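# Adjust locking pliers, clamp the rod, lift it, hold still

## Task

Turn the locking pliers' end screw until the jaws suit the rod in the slot. Clamp the pliers tightly onto the rod so the rod sits in the notches of the jaws. Raise the rod to at least a generous hand's width above the slot floor. At the end, one gripper must hold the pliers motionless by their handles, with the pliers and rod touching nothing else. The other gripper must be empty, with its arm kept well away from the pliers and the rod.

## Robot and tools

ROBOT. Two six-joint arms, left_arm and right_arm, each with a parallel two-finger gripper. Their bases sit in the scene frame at left_arm (-0.009, +0.303, 0) and right_arm (-0.036, -0.281, 0), both facing roughly along +x. Scene frame: origin on the table top midway between the arms, +z up, +x out over the table, left_arm on the +y side. The names left and right do not tell you where an arm appears in a picture. Joint ranges in rad, base to gripper: waist -2.618 to 3.054, shoulder 0.000 to 3.142, elbow 0.000 to 3.142, wrist pitch -1.571 to 1.571, wrist yaw -1.571 to 1.571, wrist roll -2.094 to 2.094. The fingers point along the gripper's +z axis and close along its y axis. The reported end_effector_position is the point between the pads, about 1 cm short of the fingertips. At long reach the printed position can differ from the true one.

THE 16-NUMBER ROW. Every command uses one flat row of 16 numbers covering both arms. The first 8 are left_arm: x, y, z, qw, qx, qy, qz, opening. The last 8 are the same for right_arm. x, y, z is an absolute gripper position in metres in the scene frame. qw..qz is an absolute orientation quaternion, w first, in the same frame. Together these are a pose, not an offset. Opening runs from -1 (closed) to +1 (fully open, 0.093 m). An arm that should stay put must get its last reported pose and its wanted opening in every row. To keep an orientation, repeat the same quaternion you sent before rather than copying the drifted reported one. A target more than 0.6 m from the arm's last reported position along any gripper axis makes the call refused, and nothing is sent.

TOOLS.
execute_actions {actions, pictures}: actions is a list with zero or one item. An empty list just returns the state. {"rows": [[16 numbers], ...], "steps": n} plays up to 15 rows, one per control step of 1/30 s, for n steps (at most 15; the default is 15). The last row repeats if there are fewer rows than steps. {"steps": n} alone waits up to 300 steps, counted from the previous result, so your thinking time is included. pictures (true/false) turns camera images on or off; they are on by default.
move {target, speed}: target is one 16-number row as above. Each gripper travels in a straight line to its pose, and both paths finish together within 0.5 to 10 s. speed is in m/s, from 0.002 to 0.5 (default 0.25), and rotation is capped at twice that in rad/s. The opening is applied at the start. The path does not avoid obstacles or the other arm. Grippers can lag, stray or overshoot the speed near full reach.
wait {seconds}: 0 to 10 s with no new command.
zoom_image {camera, region}: camera is cam_high, cam_left_wrist or cam_right_wrist. region is [x0, y0, x1, y1] in image pixels, top-left origin, at most 504 by 504. All cameras are 504x504.
show_instructions: shows the reference images (a locking pliers manual).
read_manual {section: "licences"}: licence texts only.
finished_scene {scene}: ends the current scene, given its number, and grades it. It cannot be undone, so call it only when the final hold is stable.

CONTROL LIMITS. Each step the commanded pose is trimmed to within 70 mm and 16 degrees of the measured one. After an action ends, the arm continues only to that trimmed pose. Far targets therefore need several calls: compare the result with your goal and send the rest. Joint friction can leave the gripper up to about 31 mm off, and very small moves may not happen at all. When position and orientation cannot both be met, position wins. Elbows never fully straighten.

GRIPPING. grip_measured is the motor position on the -1..+1 scale. The pads meet near -0.94, and each mm of object width adds about 0.0208. Each gripper also has a fixed bias of up to ±0.02. The fingers sit on a spring, so the reading keeps moving toward your number after contact. Squeeze force grows the further your number is below the object's width reading, up to roughly 50-62 N per pad, and less on parts thinner than 5 mm. To keep a grip, keep sending the closing number. The last value in each arm's Joint positions list is the pad gap in metres, which is valid only when nothing blocks the fingers.

RESULT LINES. The state line gives each gripper's pose as `left_arm: …` | `right_arm: …`. A "Hand target" line is the pose the controller is driving toward. "pose unreachable" means the clearance check altered or blocked that arm's command. HELD marks steps not sent. A move adds a "move:" line with its ending (done, off_target, moving, held, fault), any limits (paced = the pose was clipped; held = some steps were blocked, after which the arm may jump faster), and each gripper's remaining distance. If only one arm is named, the other finished normally. Joint torques are offset and noisy. MOTOR HOT warns from 75 °C. At 90 °C that arm stops for 10 s, and at 100 °C it goes limp and drops. Both are reported as OVER-TEMPERATURE FAULT lines. Long loaded holds heat the motors, even while you are thinking.

CAMERAS. cam_high is fixed above and in front of the table. Each wrist camera rides on its gripper. Calibration lines (K, distortion, T_world_to_cam) allow projecting scene points into images, within a few mm and degrees.

AVOID. Do not knock or place anything off the table. Do not let the arms collide or press on each other. Avoid dropping or slipping the pliers or rod, fast impacts, and pushing hard into things: slow down near contact and do not aim far past a surface. A loose object may occasionally be nudged by an outside push.

Each tool is called after "Request:" as name([rows], argument=value, ...), one row to a line, values as JSON.

## Session

Request:
execute_actions(actions=[])

Scene clock: 0.00 s of 8100.00 s.
left_arm: end_effector_position=(+0.1555, +0.6389, +0.1200) grip_measured=+1.000 end_effector_quat_wxyz=(+0.594, -0.573, +0.549, +0.129) | right_arm: end_effector_position=(+0.3626, -0.3194, +0.2378) grip_measured=+1.000 end_effector_quat_wxyz=(+0.502, +0.724, +0.392, +0.266)
Joint positions: left_arm=[ 1.012  1.401  0.305  0.829  0.162 -0.55   0.093] | right_arm=[ 0.244  1.33   0.94  -0.096  0.707  1.892  0.093]
Joint velocities: left_arm=[ 0.012  0.012 -0.007  0.022  0.007  0.007  0.   ] | right_arm=[ 0.002 -0.002 -0.007 -0.022 -0.007 -0.037  0.   ]
Joint torques (N m, as the arm reports them, + toward a larger angle): no reading
Hand target (left_arm): +0.156, +0.639, +0.120; +0.594, -0.573, +0.549, +0.129
Hand target (right_arm): +0.363, -0.319, +0.238; +0.502, +0.724, +0.392, +0.266
camera_calibration (this result's frames):
cam_left_wrist: T_world_to_cam=[[0.794729, -0.285431, 0.535663, -0.00526811], [0.1263, -0.785444, -0.60591, 0.5923], [0.593679, 0.549188, -0.588165, -0.290362], [0, 0, 0, 1]] pos_world=[0.101761, 0.623178, 0.190922]
cam_right_wrist: T_world_to_cam=[[-0.30282, 0.159728, -0.939567, 0.383382], [0.156908, 0.980758, 0.11616, 0.268678], [0.940042, -0.11225, -0.322056, -0.216767], [0, 0, 0, 1]] pos_world=[0.277708, -0.349078, 0.259192]

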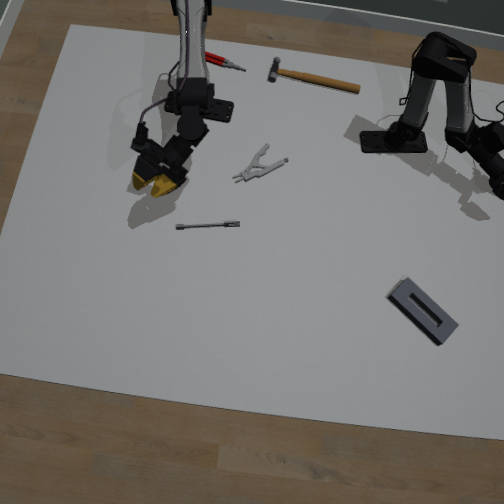

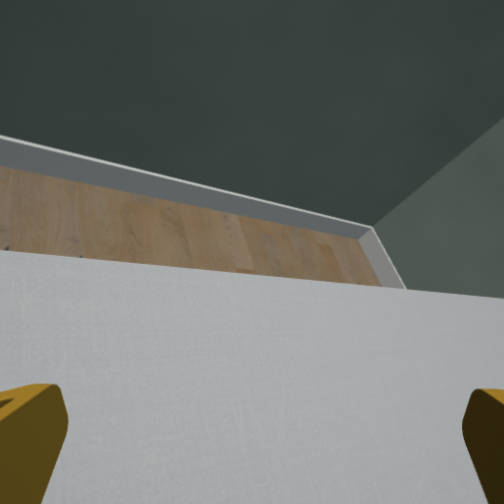

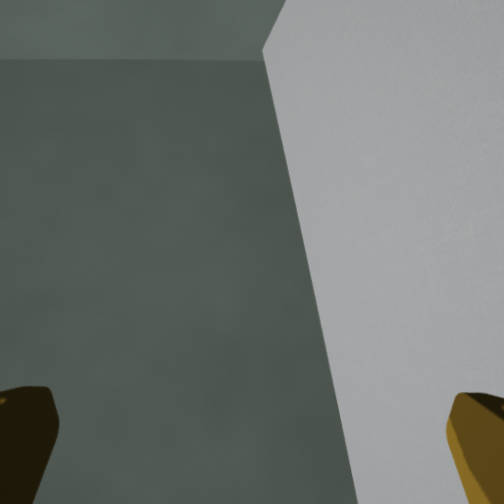

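Request:
zoom_image(camera="cam_high", region=[215,130,305,200])

Request:
zoom_image(camera="cam_high", region=[375,265,475,355])

Region (215, 130, 305, 200) of cam_high's 504x504 image, scaled by 5.600, with more detail than that image has.

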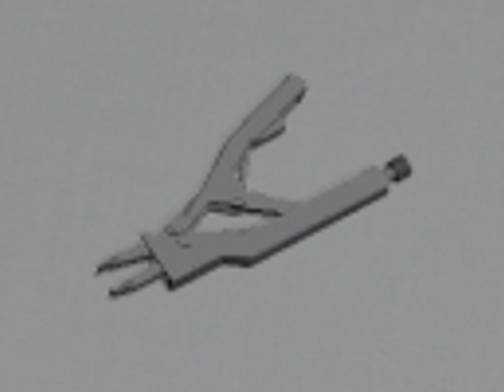

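Region (375, 265, 475, 355) of cam_high's 504x504 image, scaled by 5.040, with more detail than that image has; it fills the top 454 rows of this view, and the rest is white.

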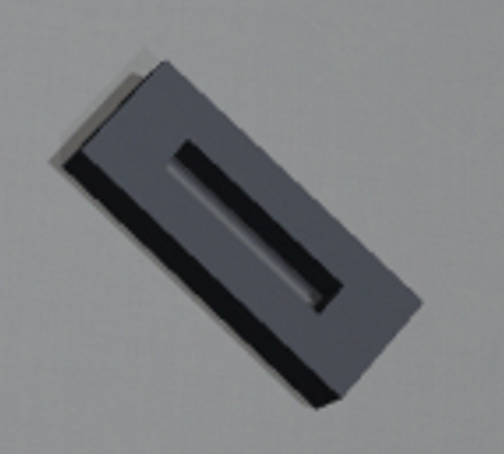

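Request:
move(target=[0.13,-0.03,0.13,0,0.462,0.887,0,-0.3,0.363,-0.319,0.238,0.502,0.724,0.392,0.266,1], speed=0.35)

Scene clock: 27.93 s of 8100.00 s.
left_arm: end_effector_position=(+0.1401, -0.0348, +0.1246) grip_measured=-0.299 end_effector_quat_wxyz=(+0.024, +0.457, +0.889, -0.027) | right_arm: end_effector_position=(+0.3626, -0.3194, +0.2378) grip_measured=+1.000 end_effector_quat_wxyz=(+0.502, +0.724, +0.392, +0.266)
Joint positions: left_arm=[-1.327  1.879  1.644 -1.265  0.013 -0.2    0.031] | right_arm=[ 0.244  1.33   0.94  -0.096  0.707  1.892  0.093]
Joint velocities: left_arm=[-0.002  0.002 -0.007 -0.022 -0.037  0.007 -0.   ] | right_arm=[-0.012  0.007  0.002 -0.095  0.037 -0.022  0.   ]
Joint torques (N m, as the arm reports them, + toward a larger angle): left_arm=[-1.05 -9.6  10.84  0.41 -0.05  0.13] | right_arm=[-0.17 -5.46  7.93  2.08  0.14 -0.18]
Hand target (left_arm): +0.138, -0.040, +0.125; +0.021, +0.465, +0.884, -0.028
Hand target (right_arm): +0.363, -0.319, +0.238; +0.502, +0.724, +0.392, +0.266
Off the commanded pose (left_arm): 0.012 m, 4 deg.
Off the commanded pose (right_arm): 0.001 m, 0 deg.
move: off_target (left_arm); limits=paced
camera_calibration (this result's frames):
cam_left_wrist: T_world_to_cam=[[-0.811619, -0.584188, -0.000216629, 0.0936475], [-0.544293, 0.756058, 0.363486, 0.0946732], [-0.21218, 0.29513, -0.9316, 0.238322], [0, 0, 0, 1]] pos_world=[0.178103, -0.0872068, 0.187629]
cam_right_wrist: T_world_to_cam=[[-0.30282, 0.159728, -0.939567, 0.383382], [0.156908, 0.980758, 0.11616, 0.268678], [0.940042, -0.11225, -0.322056, -0.216767], [0, 0, 0, 1]] pos_world=[0.277708, -0.349078, 0.259192]

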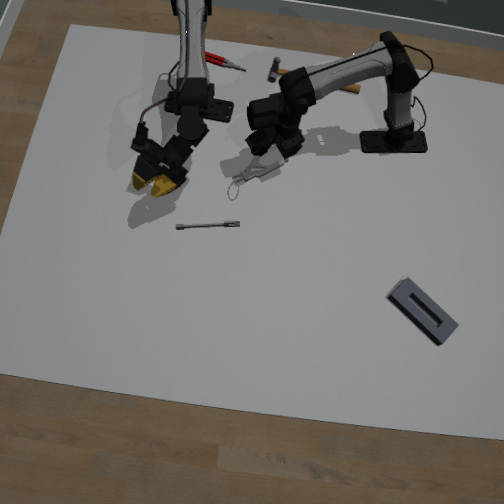

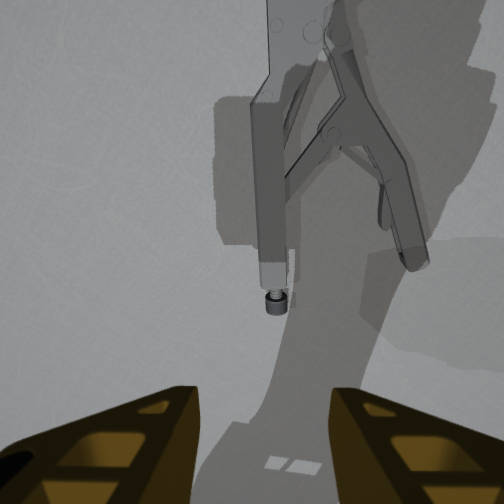

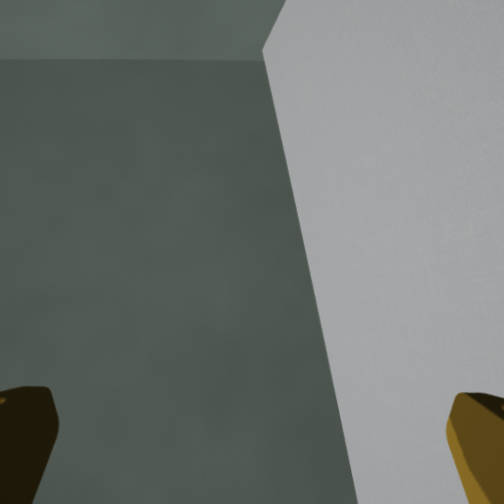

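Request:
move(target=[0.128,-0.03,0.05,0,0.462,0.887,0,-0.3,0.363,-0.319,0.238,0.502,0.724,0.392,0.266,1], speed=0.1)

Scene clock: 34.97 s of 8100.00 s.
left_arm: end_effector_position=(+0.1320, -0.0346, +0.0600) grip_measured=-0.299 end_effector_quat_wxyz=(+0.006, +0.462, +0.887, -0.011) | right_arm: end_effector_position=(+0.3626, -0.3194, +0.2378) grip_measured=+1.000 end_effector_quat_wxyz=(+0.502, +0.724, +0.392, +0.266)
Joint positions: left_arm=[-1.349  1.939  1.469 -1.078  0.008 -0.212  0.031] | right_arm=[ 0.244  1.33   0.94  -0.096  0.707  1.892  0.093]
Joint velocities: left_arm=[-0.002  0.002 -0.007 -0.081  0.081  0.007 -0.   ] | right_arm=[ 0.002  0.012  0.012  0.081 -0.022 -0.037  0.   ]
Joint torques (N m, as the arm reports them, + toward a larger angle): left_arm=[ -0.94 -10.3    5.78   0.5   -0.17  -0.08] | right_arm=[-0.21 -5.47  7.98  2.09  0.13 -0.18]
Hand target (left_arm): +0.128, -0.031, +0.050; -0.001, +0.462, +0.887, -0.001
Hand target (right_arm): +0.363, -0.319, +0.238; +0.502, +0.724, +0.392, +0.266
Off the commanded pose (left_arm): 0.012 m, 1 deg.
Off the commanded pose (right_arm): 0.001 m, 0 deg.
move: off_target (left_arm)
camera_calibration (this result's frames):
cam_left_wrist: T_world_to_cam=[[-0.817365, -0.575947, -0.0141486, 0.0890367], [-0.531036, 0.74365, 0.406184, 0.108851], [-0.223419, 0.339514, -0.913682, 0.178347], [0, 0, 0, 1]] pos_world=[0.170426, -0.0902183, 0.119999]
cam_right_wrist: T_world_to_cam=[[-0.30282, 0.159728, -0.939567, 0.383382], [0.156908, 0.980758, 0.11616, 0.268678], [0.940042, -0.11225, -0.322056, -0.216767], [0, 0, 0, 1]] pos_world=[0.277708, -0.349078, 0.259192]

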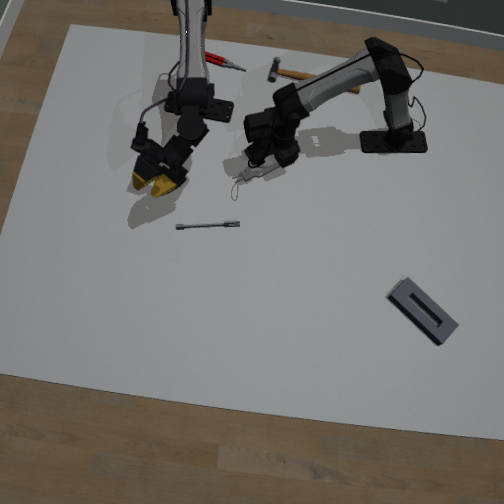

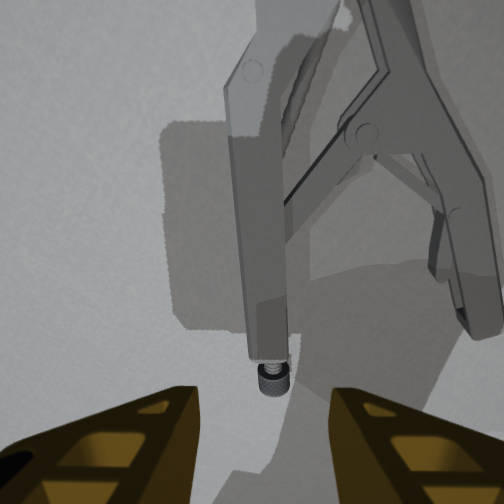

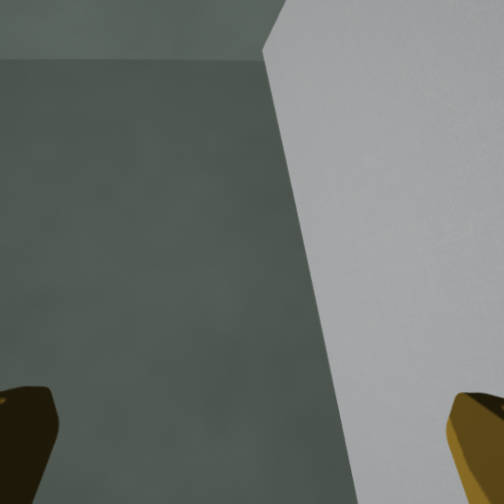

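Request:
move(target=[0.128,-0.03,0.006,0,0.462,0.887,0,-0.3,0.363,-0.319,0.238,0.502,0.724,0.392,0.266,1], speed=0.05)

Scene clock: 40.57 s of 8100.00 s.
left_arm: end_effector_position=(+0.1331, -0.0365, +0.0178) grip_measured=-0.299 end_effector_quat_wxyz=(+0.009, +0.462, +0.887, -0.012) | right_arm: end_effector_position=(+0.3626, -0.3194, +0.2378) grip_measured=+1.000 end_effector_quat_wxyz=(+0.502, +0.724, +0.392, +0.266)
Joint positions: left_arm=[-1.349  1.99   1.366 -0.918  0.006 -0.212  0.031] | right_arm=[ 0.244  1.33   0.94  -0.096  0.707  1.892  0.093]
Joint velocities: left_arm=[-0.012  0.002 -0.012  0.066 -0.022  0.066  0.   ] | right_arm=[-0.002  0.007  0.002  0.051  0.007  0.022  0.   ]
Joint torques (N m, as the arm reports them, + toward a larger angle): left_arm=[ -0.92 -10.18   5.16   0.56  -0.14  -0.04] | right_arm=[-0.13 -5.54  7.96  2.09  0.13 -0.19]
Hand target (left_arm): +0.128, -0.031, +0.006; -0.000, +0.462, +0.887, -0.000
Hand target (right_arm): +0.363, -0.319, +0.238; +0.502, +0.724, +0.392, +0.266
Off the commanded pose (left_arm): 0.014 m, 2 deg.
Off the commanded pose (right_arm): 0.001 m, 0 deg.
move: off_target (left_arm)
camera_calibration (this result's frames):
cam_left_wrist: T_world_to_cam=[[-0.817279, -0.576053, -0.0147875, 0.0882835], [-0.532677, 0.745453, 0.400692, 0.128413], [-0.219796, 0.335354, -0.916093, 0.140009], [0, 0, 0, 1]] pos_world=[0.171328, -0.0918225, 0.0781131]
cam_right_wrist: T_world_to_cam=[[-0.30282, 0.159728, -0.939567, 0.383382], [0.156908, 0.980758, 0.11616, 0.268678], [0.940042, -0.11225, -0.322056, -0.216767], [0, 0, 0, 1]] pos_world=[0.277708, -0.349078, 0.259192]

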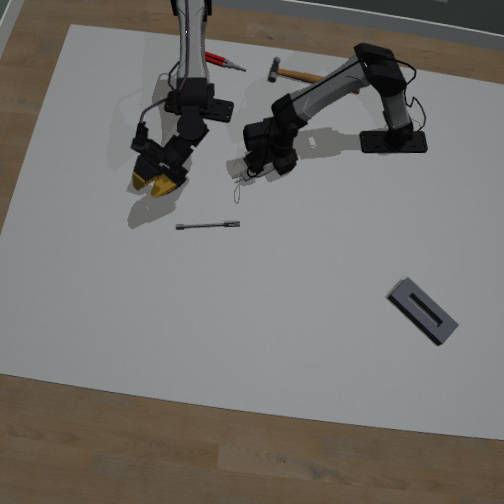

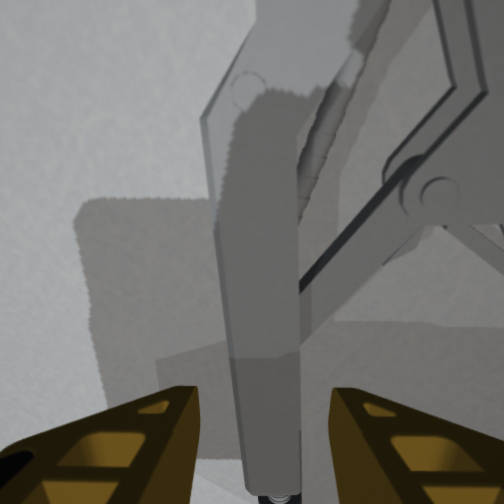

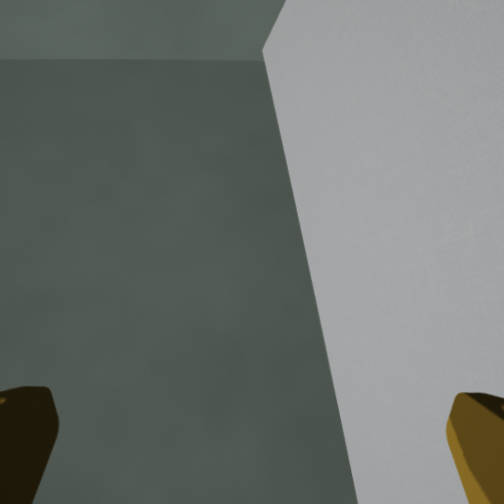

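Request:
move(target=[0.128,-0.03,0.004,0,0.462,0.887,0,-0.86,0.363,-0.319,0.238,0.502,0.724,0.392,0.266,1], speed=0.05)

Request:
move(target=[0.14,-0.03,0.07,0,0.462,0.887,0,-0.86,0.363,-0.319,0.238,0.502,0.724,0.392,0.266,1], speed=0.08)

Request:
move(target=[0.25,0.02,0.06,0,-0.383,0.924,0,-0.86,0.363,-0.319,0.238,0.502,0.724,0.392,0.266,1], speed=0.25)

Scene clock: 46.20 s of 8100.00 s.
left_arm: end_effector_position=(+0.1334, -0.0368, +0.0178) grip_measured=-0.825 end_effector_quat_wxyz=(+0.010, +0.462, +0.887, -0.012) | right_arm: end_effector_position=(+0.3626, -0.3194, +0.2378) grip_measured=+1.000 end_effector_quat_wxyz=(+0.502, +0.724, +0.392, +0.266)
Joint positions: left_arm=[-1.349  1.99   1.366 -0.916  0.006 -0.213  0.006] | right_arm=[ 0.244  1.33   0.94  -0.096  0.707  1.892  0.093]
Joint velocities: left_arm=[-0.012 -0.017  0.012 -0.11  -0.022  0.007 -0.   ] | right_arm=[-0.002 -0.002 -0.002 -0.007 -0.022  0.022  0.   ]
Joint torques (N m, as the arm reports them, + toward a larger angle): left_arm=[ -1.01 -10.21   4.56   0.65  -0.17  -0.04] | right_arm=[-0.17 -5.45  8.    2.08  0.14 -0.18]
Hand target (left_arm): +0.128, -0.030, +0.004; -0.000, +0.462, +0.887, +0.000
Hand target (right_arm): +0.363, -0.319, +0.238; +0.502, +0.724, +0.392, +0.266
Off the commanded pose (left_arm): 0.016 m, 2 deg.
Off the commanded pose (right_arm): 0.001 m, 0 deg.
move: off_target (left_arm)
camera_calibration (this result's frames):
cam_left_wrist: T_world_to_cam=[[-0.817027, -0.576399, -0.0151951, 0.088291], [-0.533492, 0.745683, 0.399178, 0.128909], [-0.218755, 0.334246, -0.916747, 0.140006], [0, 0, 0, 1]] pos_world=[0.171535, -0.0920308, 0.0782338]
cam_right_wrist: T_world_to_cam=[[-0.30282, 0.159728, -0.939567, 0.383382], [0.156908, 0.980758, 0.11616, 0.268678], [0.940042, -0.11225, -0.322056, -0.216767], [0, 0, 0, 1]] pos_world=[0.277708, -0.349078, 0.259192]

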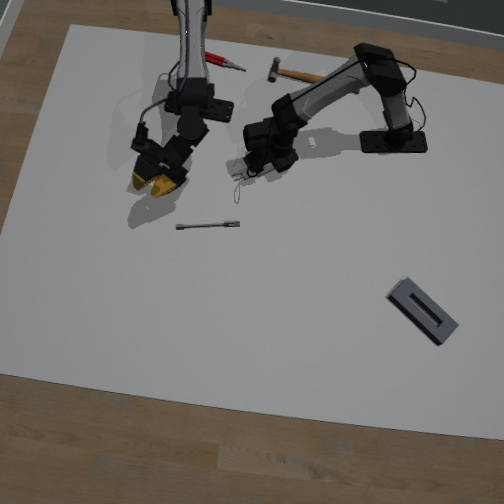

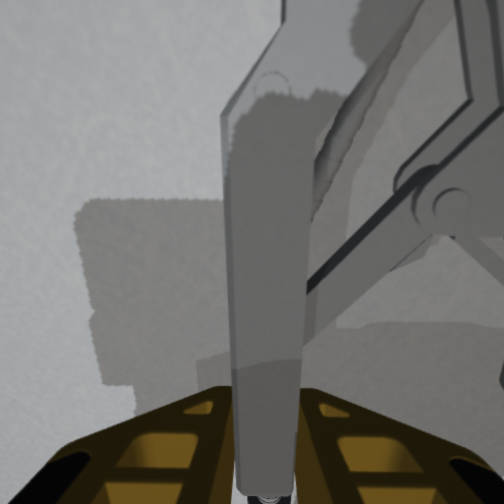

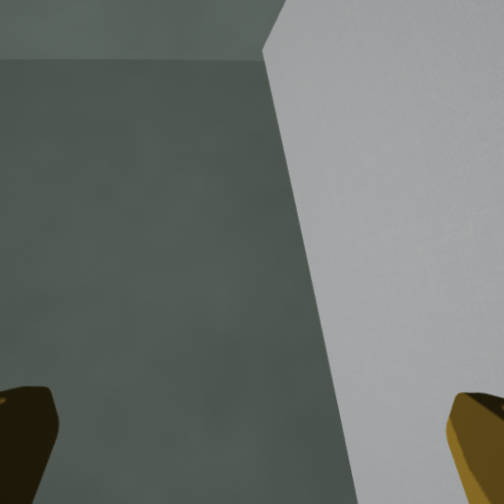

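Scene clock: 47.40 s of 8100.00 s.
left_arm: end_effector_position=(+0.1329, -0.0229, +0.0571) grip_measured=-0.825 end_effector_quat_wxyz=(-0.017, +0.462, +0.887, +0.011) | right_arm: end_effector_position=(+0.3626, -0.3194, +0.2378) grip_measured=+1.000 end_effector_quat_wxyz=(+0.502, +0.724, +0.392, +0.266)
Joint positions: left_arm=[-1.336  1.96   1.486 -1.137  0.004 -0.199  0.006] | right_arm=[ 0.244  1.33   0.94  -0.096  0.707  1.892  0.093]
Joint velocities: left_arm=[-0.007 -0.002  0.002 -0.037  0.007 -0.066  0.001] | right_arm=[-0.002 -0.012 -0.007 -0.066  0.007 -0.007  0.   ]
Joint torques (N m, as the arm reports them, + toward a larger angle): left_arm=[  0.23 -13.16  10.63   0.23  -0.15   0.11] | right_arm=[-0.14 -5.51  8.    2.1   0.15 -0.18]
Hand target (left_arm): +0.140, -0.029, +0.070; +0.000, +0.462, +0.887, +0.000
Hand target (right_arm): +0.363, -0.319, +0.238; +0.502, +0.724, +0.392, +0.266
Off the commanded pose (left_arm): 0.016 m, 2 deg.
Off the commanded pose (right_arm): 0.001 m, 0 deg.
move: off_target (left_arm)
camera_calibration (this result's frames):
cam_left_wrist: T_world_to_cam=[[-0.818086, -0.574228, -0.0315789, 0.0976015], [-0.521699, 0.717902, 0.46092, 0.0969466], [-0.242003, 0.393547, -0.88688, 0.174054], [0, 0, 0, 1]] pos_world=[0.172545, -0.0820509, 0.112762]
cam_right_wrist: T_world_to_cam=[[-0.30282, 0.159728, -0.939567, 0.383382], [0.156908, 0.980758, 0.11616, 0.268678], [0.940042, -0.11225, -0.322056, -0.216767], [0, 0, 0, 1]] pos_world=[0.277708, -0.349078, 0.259192]

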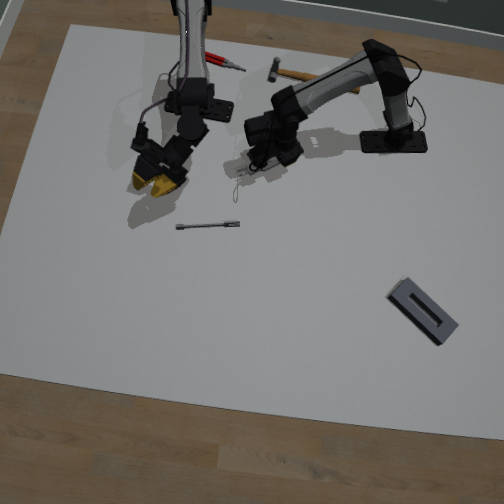

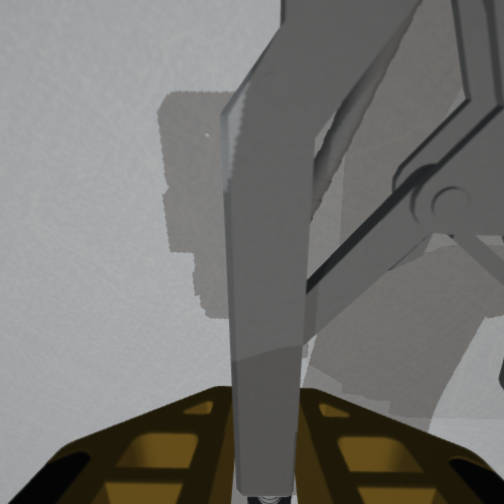

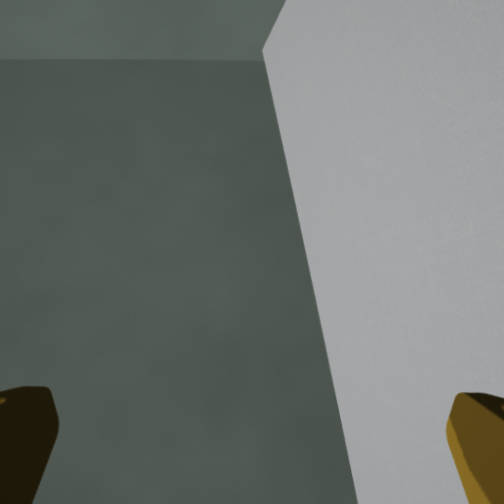

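Scene clock: 51.43 s of 8100.00 s.
left_arm: end_effector_position=(+0.2417, +0.0259, +0.0575) grip_measured=-0.827 end_effector_quat_wxyz=(-0.005, -0.374, +0.927, +0.008) | right_arm: end_effector_position=(+0.3626, -0.3194, +0.2378) grip_measured=+1.000 end_effector_quat_wxyz=(+0.502, +0.724, +0.392, +0.266)
Joint positions: left_arm=[-1.011  2.007  1.555 -1.137  0.004 -1.602  0.005] | right_arm=[ 0.244  1.33   0.94  -0.096  0.707  1.892  0.093]
Joint velocities: left_arm=[ 0.007 -0.007  0.002  0.007 -0.037 -0.037 -0.   ] | right_arm=[-0.012 -0.022  0.002  0.037 -0.022 -0.037  0.   ]
Joint torques (N m, as the arm reports them, + toward a larger angle): left_arm=[  0.16 -10.89  10.84   0.26  -0.3   -0.11] | right_arm=[-0.13 -5.5   7.97  2.08  0.14 -0.18]
Hand target (left_arm): +0.251, +0.023, +0.061; +0.006, -0.383, +0.924, +0.000
Hand target (right_arm): +0.363, -0.319, +0.238; +0.502, +0.724, +0.392, +0.266
Off the commanded pose (left_arm): 0.011 m, 1 deg.
Off the commanded pose (right_arm): 0.001 m, 0 deg.
move: off_target (left_arm)
camera_calibration (this result's frames):
cam_left_wrist: T_world_to_cam=[[0.695381, -0.717226, -0.0450792, -0.146649], [-0.635353, -0.64289, 0.427807, 0.183037], [-0.335815, -0.268848, -0.902745, 0.222253], [0, 0, 0, 1]] pos_world=[0.292906, 0.0722442, 0.115722]
cam_right_wrist: T_world_to_cam=[[-0.30282, 0.159728, -0.939567, 0.383382], [0.156908, 0.980758, 0.11616, 0.268678], [0.940042, -0.11225, -0.322056, -0.216767], [0, 0, 0, 1]] pos_world=[0.277708, -0.349078, 0.259192]

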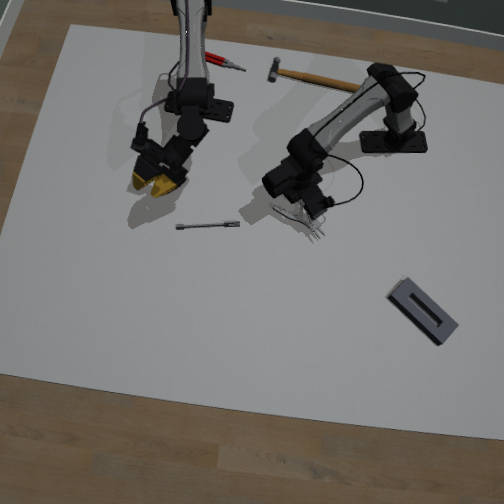

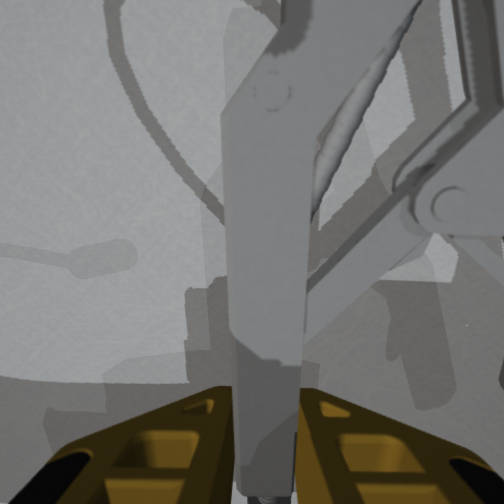

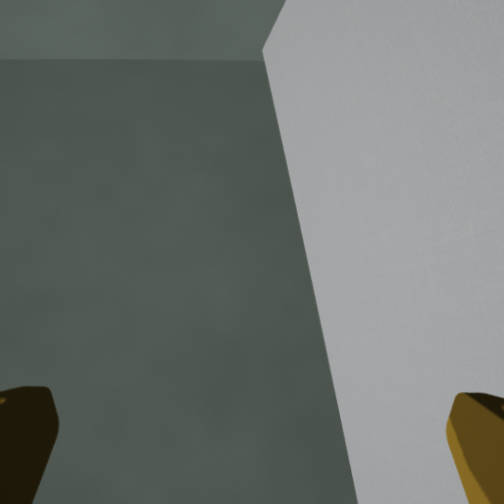

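Request:
move(target=[0.243,0.027,0.007,0,-0.383,0.924,0,-0.86,0.363,-0.319,0.238,0.502,0.724,0.392,0.266,1], speed=0.04)

Request:
move(target=[0.243,0.027,0.007,0,-0.383,0.924,0,-0.3,0.363,-0.319,0.238,0.502,0.724,0.392,0.266,1], speed=0.04)

Request:
move(target=[0.248,0.022,0.07,0,-0.383,0.924,0,-0.3,0.363,-0.319,0.238,0.502,0.724,0.392,0.266,1], speed=0.1)

Request:
move(target=[0.248,0.022,0.07,0,0.383,0.924,0,-0.3,0.363,-0.319,0.238,0.502,0.724,0.392,0.266,1], speed=0.5)

Request:
move(target=[0.245,0.025,0.06,0,0.924,0.383,0,-0.3,0.363,-0.319,0.238,0.502,0.724,0.392,0.266,1], speed=0.5)

Scene clock: 59.60 s of 8100.00 s.
left_arm: end_effector_position=(+0.2464, +0.0198, +0.0190) grip_measured=-0.827 end_effector_quat_wxyz=(+0.001, -0.377, +0.926, -0.014) | right_arm: end_effector_position=(+0.3626, -0.3194, +0.2378) grip_measured=+1.000 end_effector_quat_wxyz=(+0.502, +0.724, +0.392, +0.266)
Joint positions: left_arm=[-1.011  2.036  1.439 -0.946  0.008 -1.608  0.005] | right_arm=[ 0.244  1.33   0.94  -0.096  0.707  1.892  0.093]
Joint velocities: left_arm=[ 0.007 -0.017 -0.007 -0.007 -0.007  0.007 -0.   ] | right_arm=[-0.012 -0.017  0.002  0.066 -0.051 -0.022  0.   ]
Joint torques (N m, as the arm reports them, + toward a larger angle): left_arm=[ -0.2  -10.77   5.2    0.49  -0.22  -0.08] | right_arm=[-0.2  -5.47  7.96  2.09  0.13 -0.19]
Hand target (left_arm): +0.243, +0.027, +0.007; +0.000, -0.383, +0.924, +0.000
Hand target (right_arm): +0.363, -0.319, +0.238; +0.502, +0.724, +0.392, +0.266
Off the commanded pose (left_arm): 0.014 m, 2 deg.
Off the commanded pose (right_arm): 0.001 m, 0 deg.
move: off_target (left_arm)
camera_calibration (this result's frames):
cam_left_wrist: T_world_to_cam=[[0.700364, -0.713786, 0.000487834, -0.158228], [-0.643587, -0.631189, 0.432892, 0.200272], [-0.308684, -0.303496, -0.901446, 0.181487], [0, 0, 0, 1]] pos_world=[0.295732, 0.0685491, 0.0769812]
cam_right_wrist: T_world_to_cam=[[-0.30282, 0.159728, -0.939567, 0.383382], [0.156908, 0.980758, 0.11616, 0.268678], [0.940042, -0.11225, -0.322056, -0.216767], [0, 0, 0, 1]] pos_world=[0.277708, -0.349078, 0.259192]

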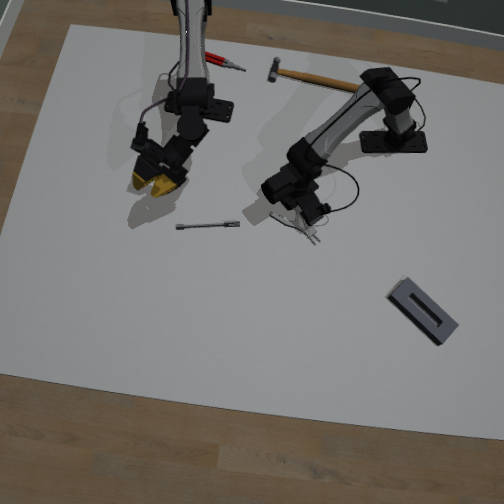

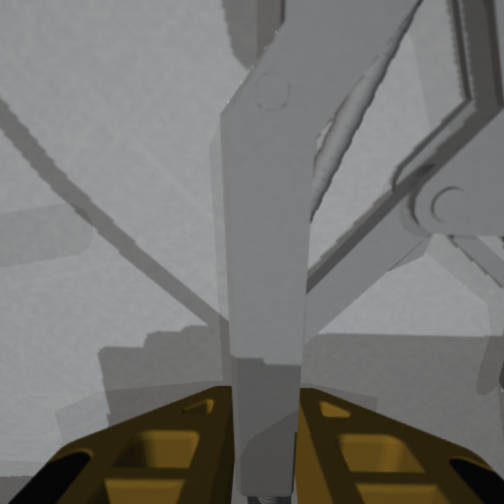

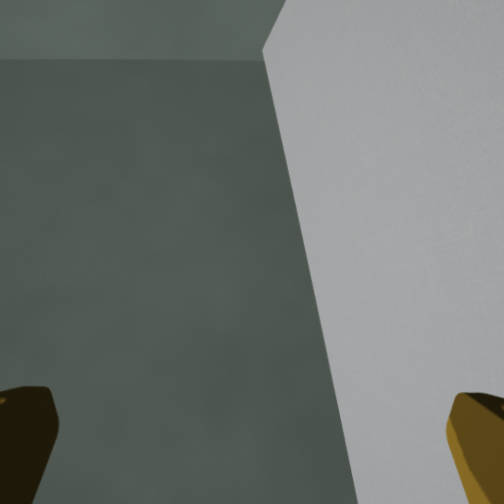

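Scene clock: 60.30 s of 8100.00 s.
left_arm: end_effector_position=(+0.2470, +0.0190, +0.0191) grip_measured=-0.301 end_effector_quat_wxyz=(+0.002, -0.378, +0.926, -0.016) | right_arm: end_effector_position=(+0.3626, -0.3194, +0.2378) grip_measured=+1.000 end_effector_quat_wxyz=(+0.502, +0.724, +0.392, +0.266)
Joint positions: left_arm=[-1.011  2.036  1.439 -0.942  0.008 -1.609  0.031] | right_arm=[ 0.244  1.33   0.94  -0.096  0.707  1.892  0.093]
Joint velocities: left_arm=[ 0.017 -0.002 -0.007 -0.037  0.037 -0.007 -0.   ] | right_arm=[-0.002 -0.012 -0.012  0.066  0.022 -0.051  0.   ]
Joint torques (N m, as the arm reports them, + toward a larger angle): left_arm=[ -0.06 -10.9    4.81   0.44  -0.25  -0.04] | right_arm=[-0.19 -5.47  7.95  2.09  0.13 -0.19]
Hand target (left_arm): +0.243, +0.027, +0.007; -0.000, -0.383, +0.924, +0.000
Hand target (right_arm): +0.363, -0.319, +0.238; +0.502, +0.724, +0.392, +0.266
Off the commanded pose (left_arm): 0.015 m, 2 deg.
Off the commanded pose (right_arm): 0.001 m, 0 deg.
move: off_target (left_arm)
camera_calibration (this result's frames):
cam_left_wrist: T_world_to_cam=[[0.701165, -0.712984, 0.00465495, -0.159534], [-0.643957, -0.630453, 0.433415, 0.200232], [-0.306083, -0.306893, -0.901183, 0.180886], [0, 0, 0, 1]] pos_world=[0.296167, 0.0680041, 0.07697]
cam_right_wrist: T_world_to_cam=[[-0.30282, 0.159728, -0.939567, 0.383382], [0.156908, 0.980758, 0.11616, 0.268678], [0.940042, -0.11225, -0.322056, -0.216767], [0, 0, 0, 1]] pos_world=[0.277708, -0.349078, 0.259192]

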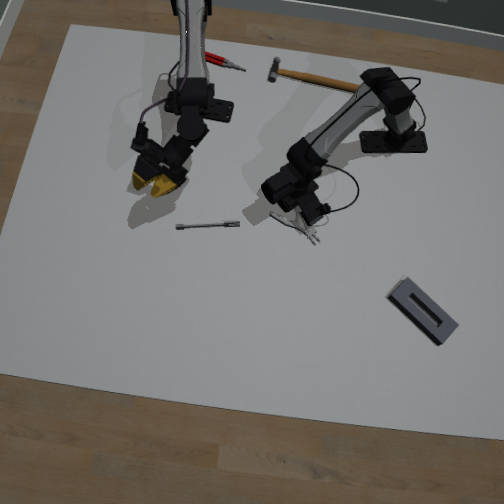

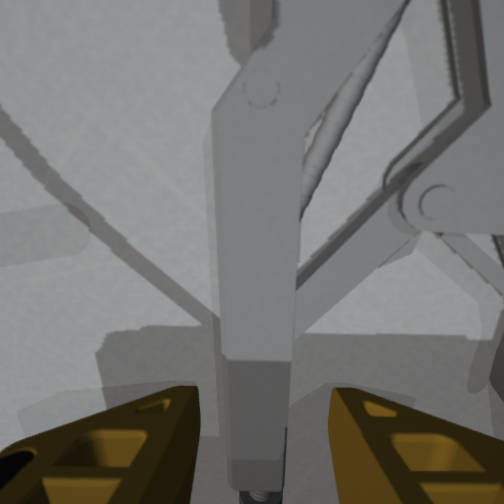

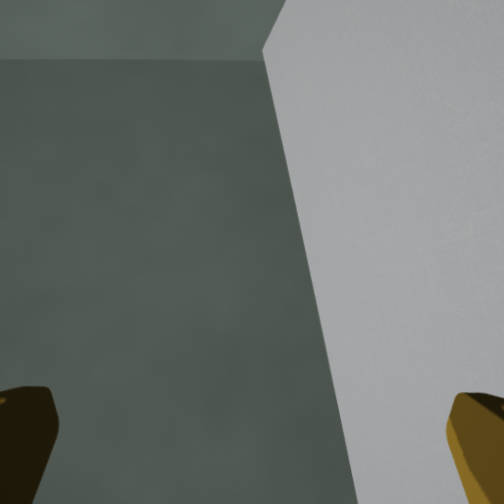

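Scene clock: 61.40 s of 8100.00 s.
left_arm: end_effector_position=(+0.2431, +0.0235, +0.0618) grip_measured=-0.301 end_effector_quat_wxyz=(-0.006, -0.378, +0.926, +0.006) | right_arm: end_effector_position=(+0.3626, -0.3194, +0.2378) grip_measured=+1.000 end_effector_quat_wxyz=(+0.502, +0.724, +0.392, +0.266)
Joint positions: left_arm=[-1.011  2.012  1.58  -1.154  0.008 -1.609  0.031] | right_arm=[ 0.244  1.33   0.94  -0.096  0.707  1.892  0.093]
Joint velocities: left_arm=[-0.012 -0.007  0.007  0.007 -0.037  0.022 -0.   ] | right_arm=[-0.012 -0.017 -0.012  0.007 -0.037 -0.11   0.   ]
Joint torques (N m, as the arm reports them, + toward a larger angle): left_arm=[ -0.14 -12.96  10.07   0.11  -0.24  -0.02] | right_arm=[-0.17 -5.47  7.99  2.09  0.13 -0.19]
Hand target (left_arm): +0.247, +0.023, +0.070; -0.000, -0.383, +0.924, -0.000
Hand target (right_arm): +0.363, -0.319, +0.238; +0.502, +0.724, +0.392, +0.266
Off the commanded pose (left_arm): 0.010 m, 1 deg.
Off the commanded pose (right_arm): 0.001 m, 0 deg.
move: done
camera_calibration (this result's frames):
cam_left_wrist: T_world_to_cam=[[0.70056, -0.712299, -0.0429604, -0.150677], [-0.63024, -0.645842, 0.430912, 0.179156], [-0.334684, -0.274804, -0.901371, 0.225774], [0, 0, 0, 1]] pos_world=[0.294033, 0.0704231, 0.119833]
cam_right_wrist: T_world_to_cam=[[-0.30282, 0.159728, -0.939567, 0.383382], [0.156908, 0.980758, 0.11616, 0.268678], [0.940042, -0.11225, -0.322056, -0.216767], [0, 0, 0, 1]] pos_world=[0.277708, -0.349078, 0.259192]

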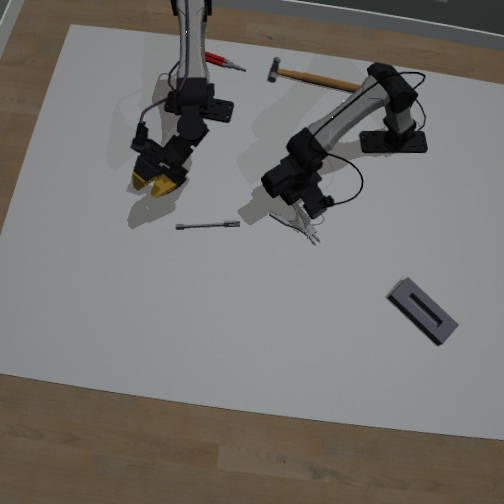

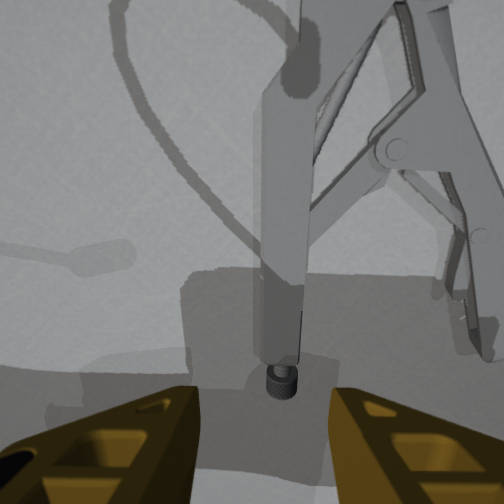

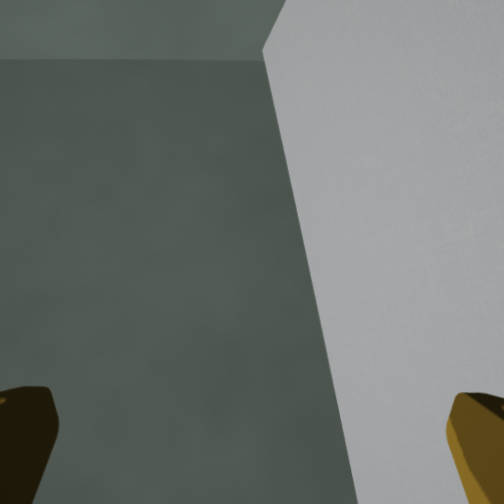

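Scene clock: 63.70 s of 8100.00 s.
left_arm: end_effector_position=(+0.2432, +0.0254, +0.0618) grip_measured=-0.301 end_effector_quat_wxyz=(-0.009, +0.379, +0.925, +0.005) | right_arm: end_effector_position=(+0.3626, -0.3194, +0.2378) grip_measured=+1.000 end_effector_quat_wxyz=(+0.502, +0.724, +0.392, +0.266)
Joint positions: left_arm=[-1.011  2.012  1.58  -1.16  -0.001 -0.056  0.031] | right_arm=[ 0.244  1.33   0.94  -0.096  0.707  1.892  0.093]
Joint velocities: left_arm=[ 0.017 -0.017 -0.007 -0.022  0.037  0.022 -0.001] | right_arm=[ 0.012 -0.007 -0.017 -0.051 -0.007  0.066  0.   ]
Joint torques (N m, as the arm reports them, + toward a larger angle): left_arm=[ -0.05 -12.68  10.56   0.2   -0.09   0.14] | right_arm=[-0.18 -5.49  7.96  2.08  0.13 -0.18]
Hand target (left_arm): +0.248, +0.022, +0.070; +0.000, +0.383, +0.924, +0.000
Hand target (right_arm): +0.363, -0.319, +0.238; +0.502, +0.724, +0.392, +0.266
Off the commanded pose (left_arm): 0.010 m, 1 deg.
Off the commanded pose (right_arm): 0.001 m, 0 deg.
move: done
camera_calibration (this result's frames):
cam_left_wrist: T_world_to_cam=[[-0.700358, -0.713191, -0.0292738, 0.190515], [-0.648379, 0.618491, 0.443928, 0.151948], [-0.2985, 0.329889, -0.895584, 0.201839], [0, 0, 0, 1]] pos_world=[0.292198, -0.0246895, 0.118887]
cam_right_wrist: T_world_to_cam=[[-0.30282, 0.159728, -0.939567, 0.383382], [0.156908, 0.980758, 0.11616, 0.268678], [0.940042, -0.11225, -0.322056, -0.216767], [0, 0, 0, 1]] pos_world=[0.277708, -0.349078, 0.259192]

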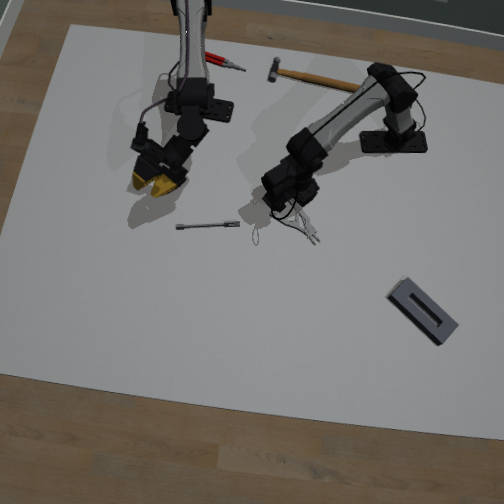

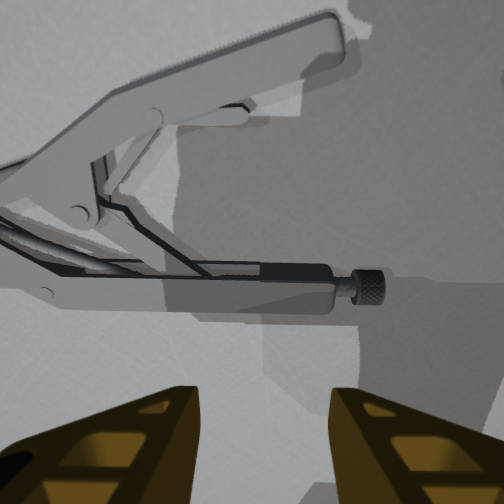

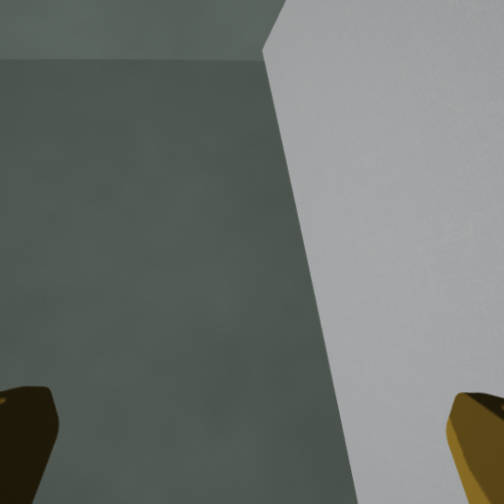

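Scene clock: 66.03 s of 8100.00 s.
left_arm: end_effector_position=(+0.2476, +0.0220, +0.0618) grip_measured=-0.301 end_effector_quat_wxyz=(-0.000, +0.922, +0.387, +0.003) | right_arm: end_effector_position=(+0.3626, -0.3194, +0.2378) grip_measured=+1.000 end_effector_quat_wxyz=(+0.502, +0.724, +0.392, +0.266)
Joint positions: left_arm=[-1.011  2.012  1.58  -1.138 -0.007  1.513  0.031] | right_arm=[ 0.244  1.33   0.94  -0.096  0.707  1.892  0.093]
Joint velocities: left_arm=[-0.007  0.017 -0.017  0.051 -0.037  0.095 -0.   ] | right_arm=[ 0.012 -0.002 -0.002 -0.051 -0.022 -0.037  0.   ]
Joint torques (N m, as the arm reports them, + toward a larger angle): left_arm=[  0.04 -13.51   5.65   0.4    0.06   0.14] | right_arm=[-0.19 -5.49  8.04  2.08  0.14 -0.19]
Hand target (left_arm): +0.245, +0.025, +0.060; -0.000, +0.924, +0.383, +0.000
Hand target (right_arm): +0.363, -0.319, +0.238; +0.502, +0.724, +0.392, +0.266
Off the commanded pose (left_arm): 0.004 m, 1 deg.
Off the commanded pose (right_arm): 0.001 m, 0 deg.
move: done
camera_calibration (this result's frames):
cam_left_wrist: T_world_to_cam=[[-0.71475, 0.698785, -0.0288564, 0.163579], [0.62194, 0.653937, 0.430763, -0.157546], [0.319881, 0.289941, -0.902003, 0.0524071], [0, 0, 0, 1]] pos_world=[0.198138, -0.0264757, 0.119857]
cam_right_wrist: T_world_to_cam=[[-0.30282, 0.159728, -0.939567, 0.383382], [0.156908, 0.980758, 0.11616, 0.268678], [0.940042, -0.11225, -0.322056, -0.216767], [0, 0, 0, 1]] pos_world=[0.277708, -0.349078, 0.259192]

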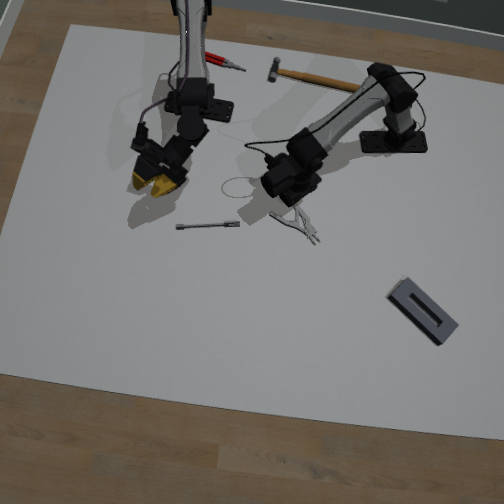

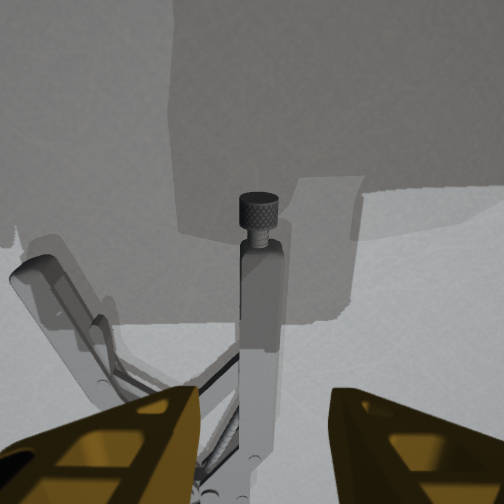

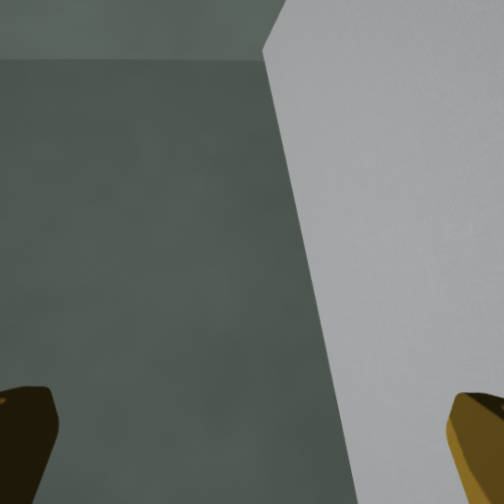

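Request:
move(target=[0.241,0.024,0.007,0,0.924,0.383,0,-0.3,0.363,-0.319,0.238,0.502,0.724,0.392,0.266,1], speed=0.05)

Scene clock: 70.23 s of 8100.00 s.
left_arm: end_effector_position=(+0.2491, +0.0204, +0.0192) grip_measured=-0.301 end_effector_quat_wxyz=(+0.013, +0.923, +0.385, +0.008) | right_arm: end_effector_position=(+0.3626, -0.3194, +0.2378) grip_measured=+1.000 end_effector_quat_wxyz=(+0.502, +0.724, +0.392, +0.266)
Joint positions: left_arm=[-1.011  2.038  1.443 -0.945 -0.007  1.515  0.031] | right_arm=[ 0.244  1.33   0.94  -0.096  0.707  1.892  0.093]
Joint velocities: left_arm=[ 0.002  0.012 -0.007  0.051 -0.051 -0.007  0.   ] | right_arm=[-0.007 -0.012  0.002  0.022 -0.007 -0.125  0.   ]
Joint torques (N m, as the arm reports them, + toward a larger angle): left_arm=[ -0.78 -10.64   5.2    0.46   0.09   0.03] | right_arm=[-0.16 -5.44  7.93  2.1   0.13 -0.18]
Hand target (left_arm): +0.241, +0.023, +0.007; +0.000, +0.924, +0.383, -0.000
Hand target (right_arm): +0.363, -0.319, +0.238; +0.502, +0.724, +0.392, +0.266
Off the commanded pose (left_arm): 0.015 m, 2 deg.
Off the commanded pose (right_arm): 0.001 m, 0 deg.
move: off_target (left_arm)
camera_calibration (this result's frames):
cam_left_wrist: T_world_to_cam=[[-0.712024, 0.699745, -0.0581344, 0.164469], [0.615213, 0.661624, 0.42868, -0.137509], [0.33843, 0.269466, -0.901584, 0.00981976], [0, 0, 0, 1]] pos_world=[0.19838, -0.0267538, 0.0773619]
cam_right_wrist: T_world_to_cam=[[-0.30282, 0.159728, -0.939567, 0.383382], [0.156908, 0.980758, 0.11616, 0.268678], [0.940042, -0.11225, -0.322056, -0.216767], [0, 0, 0, 1]] pos_world=[0.277708, -0.349078, 0.259192]

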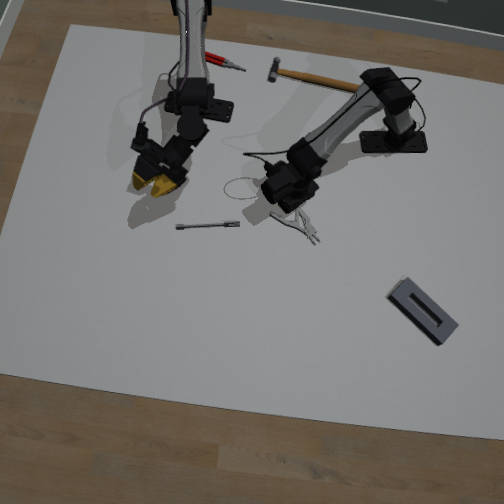

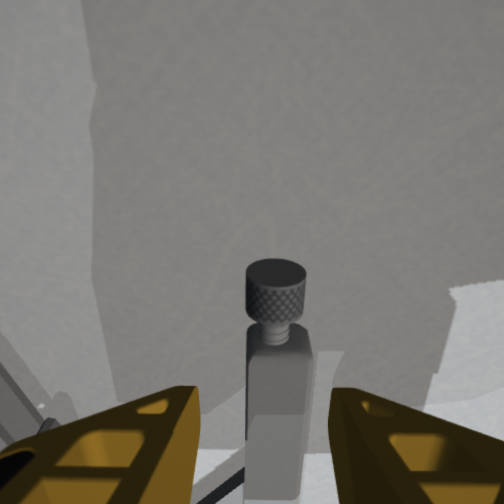

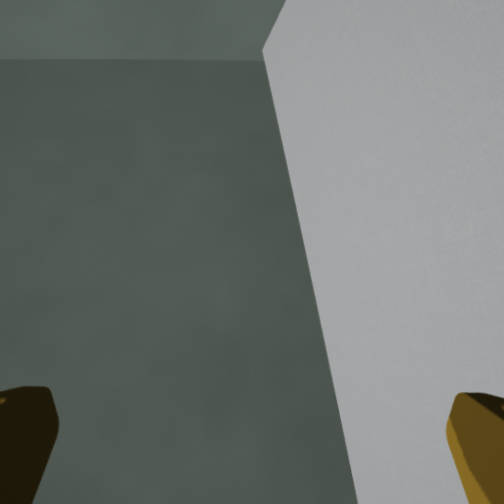

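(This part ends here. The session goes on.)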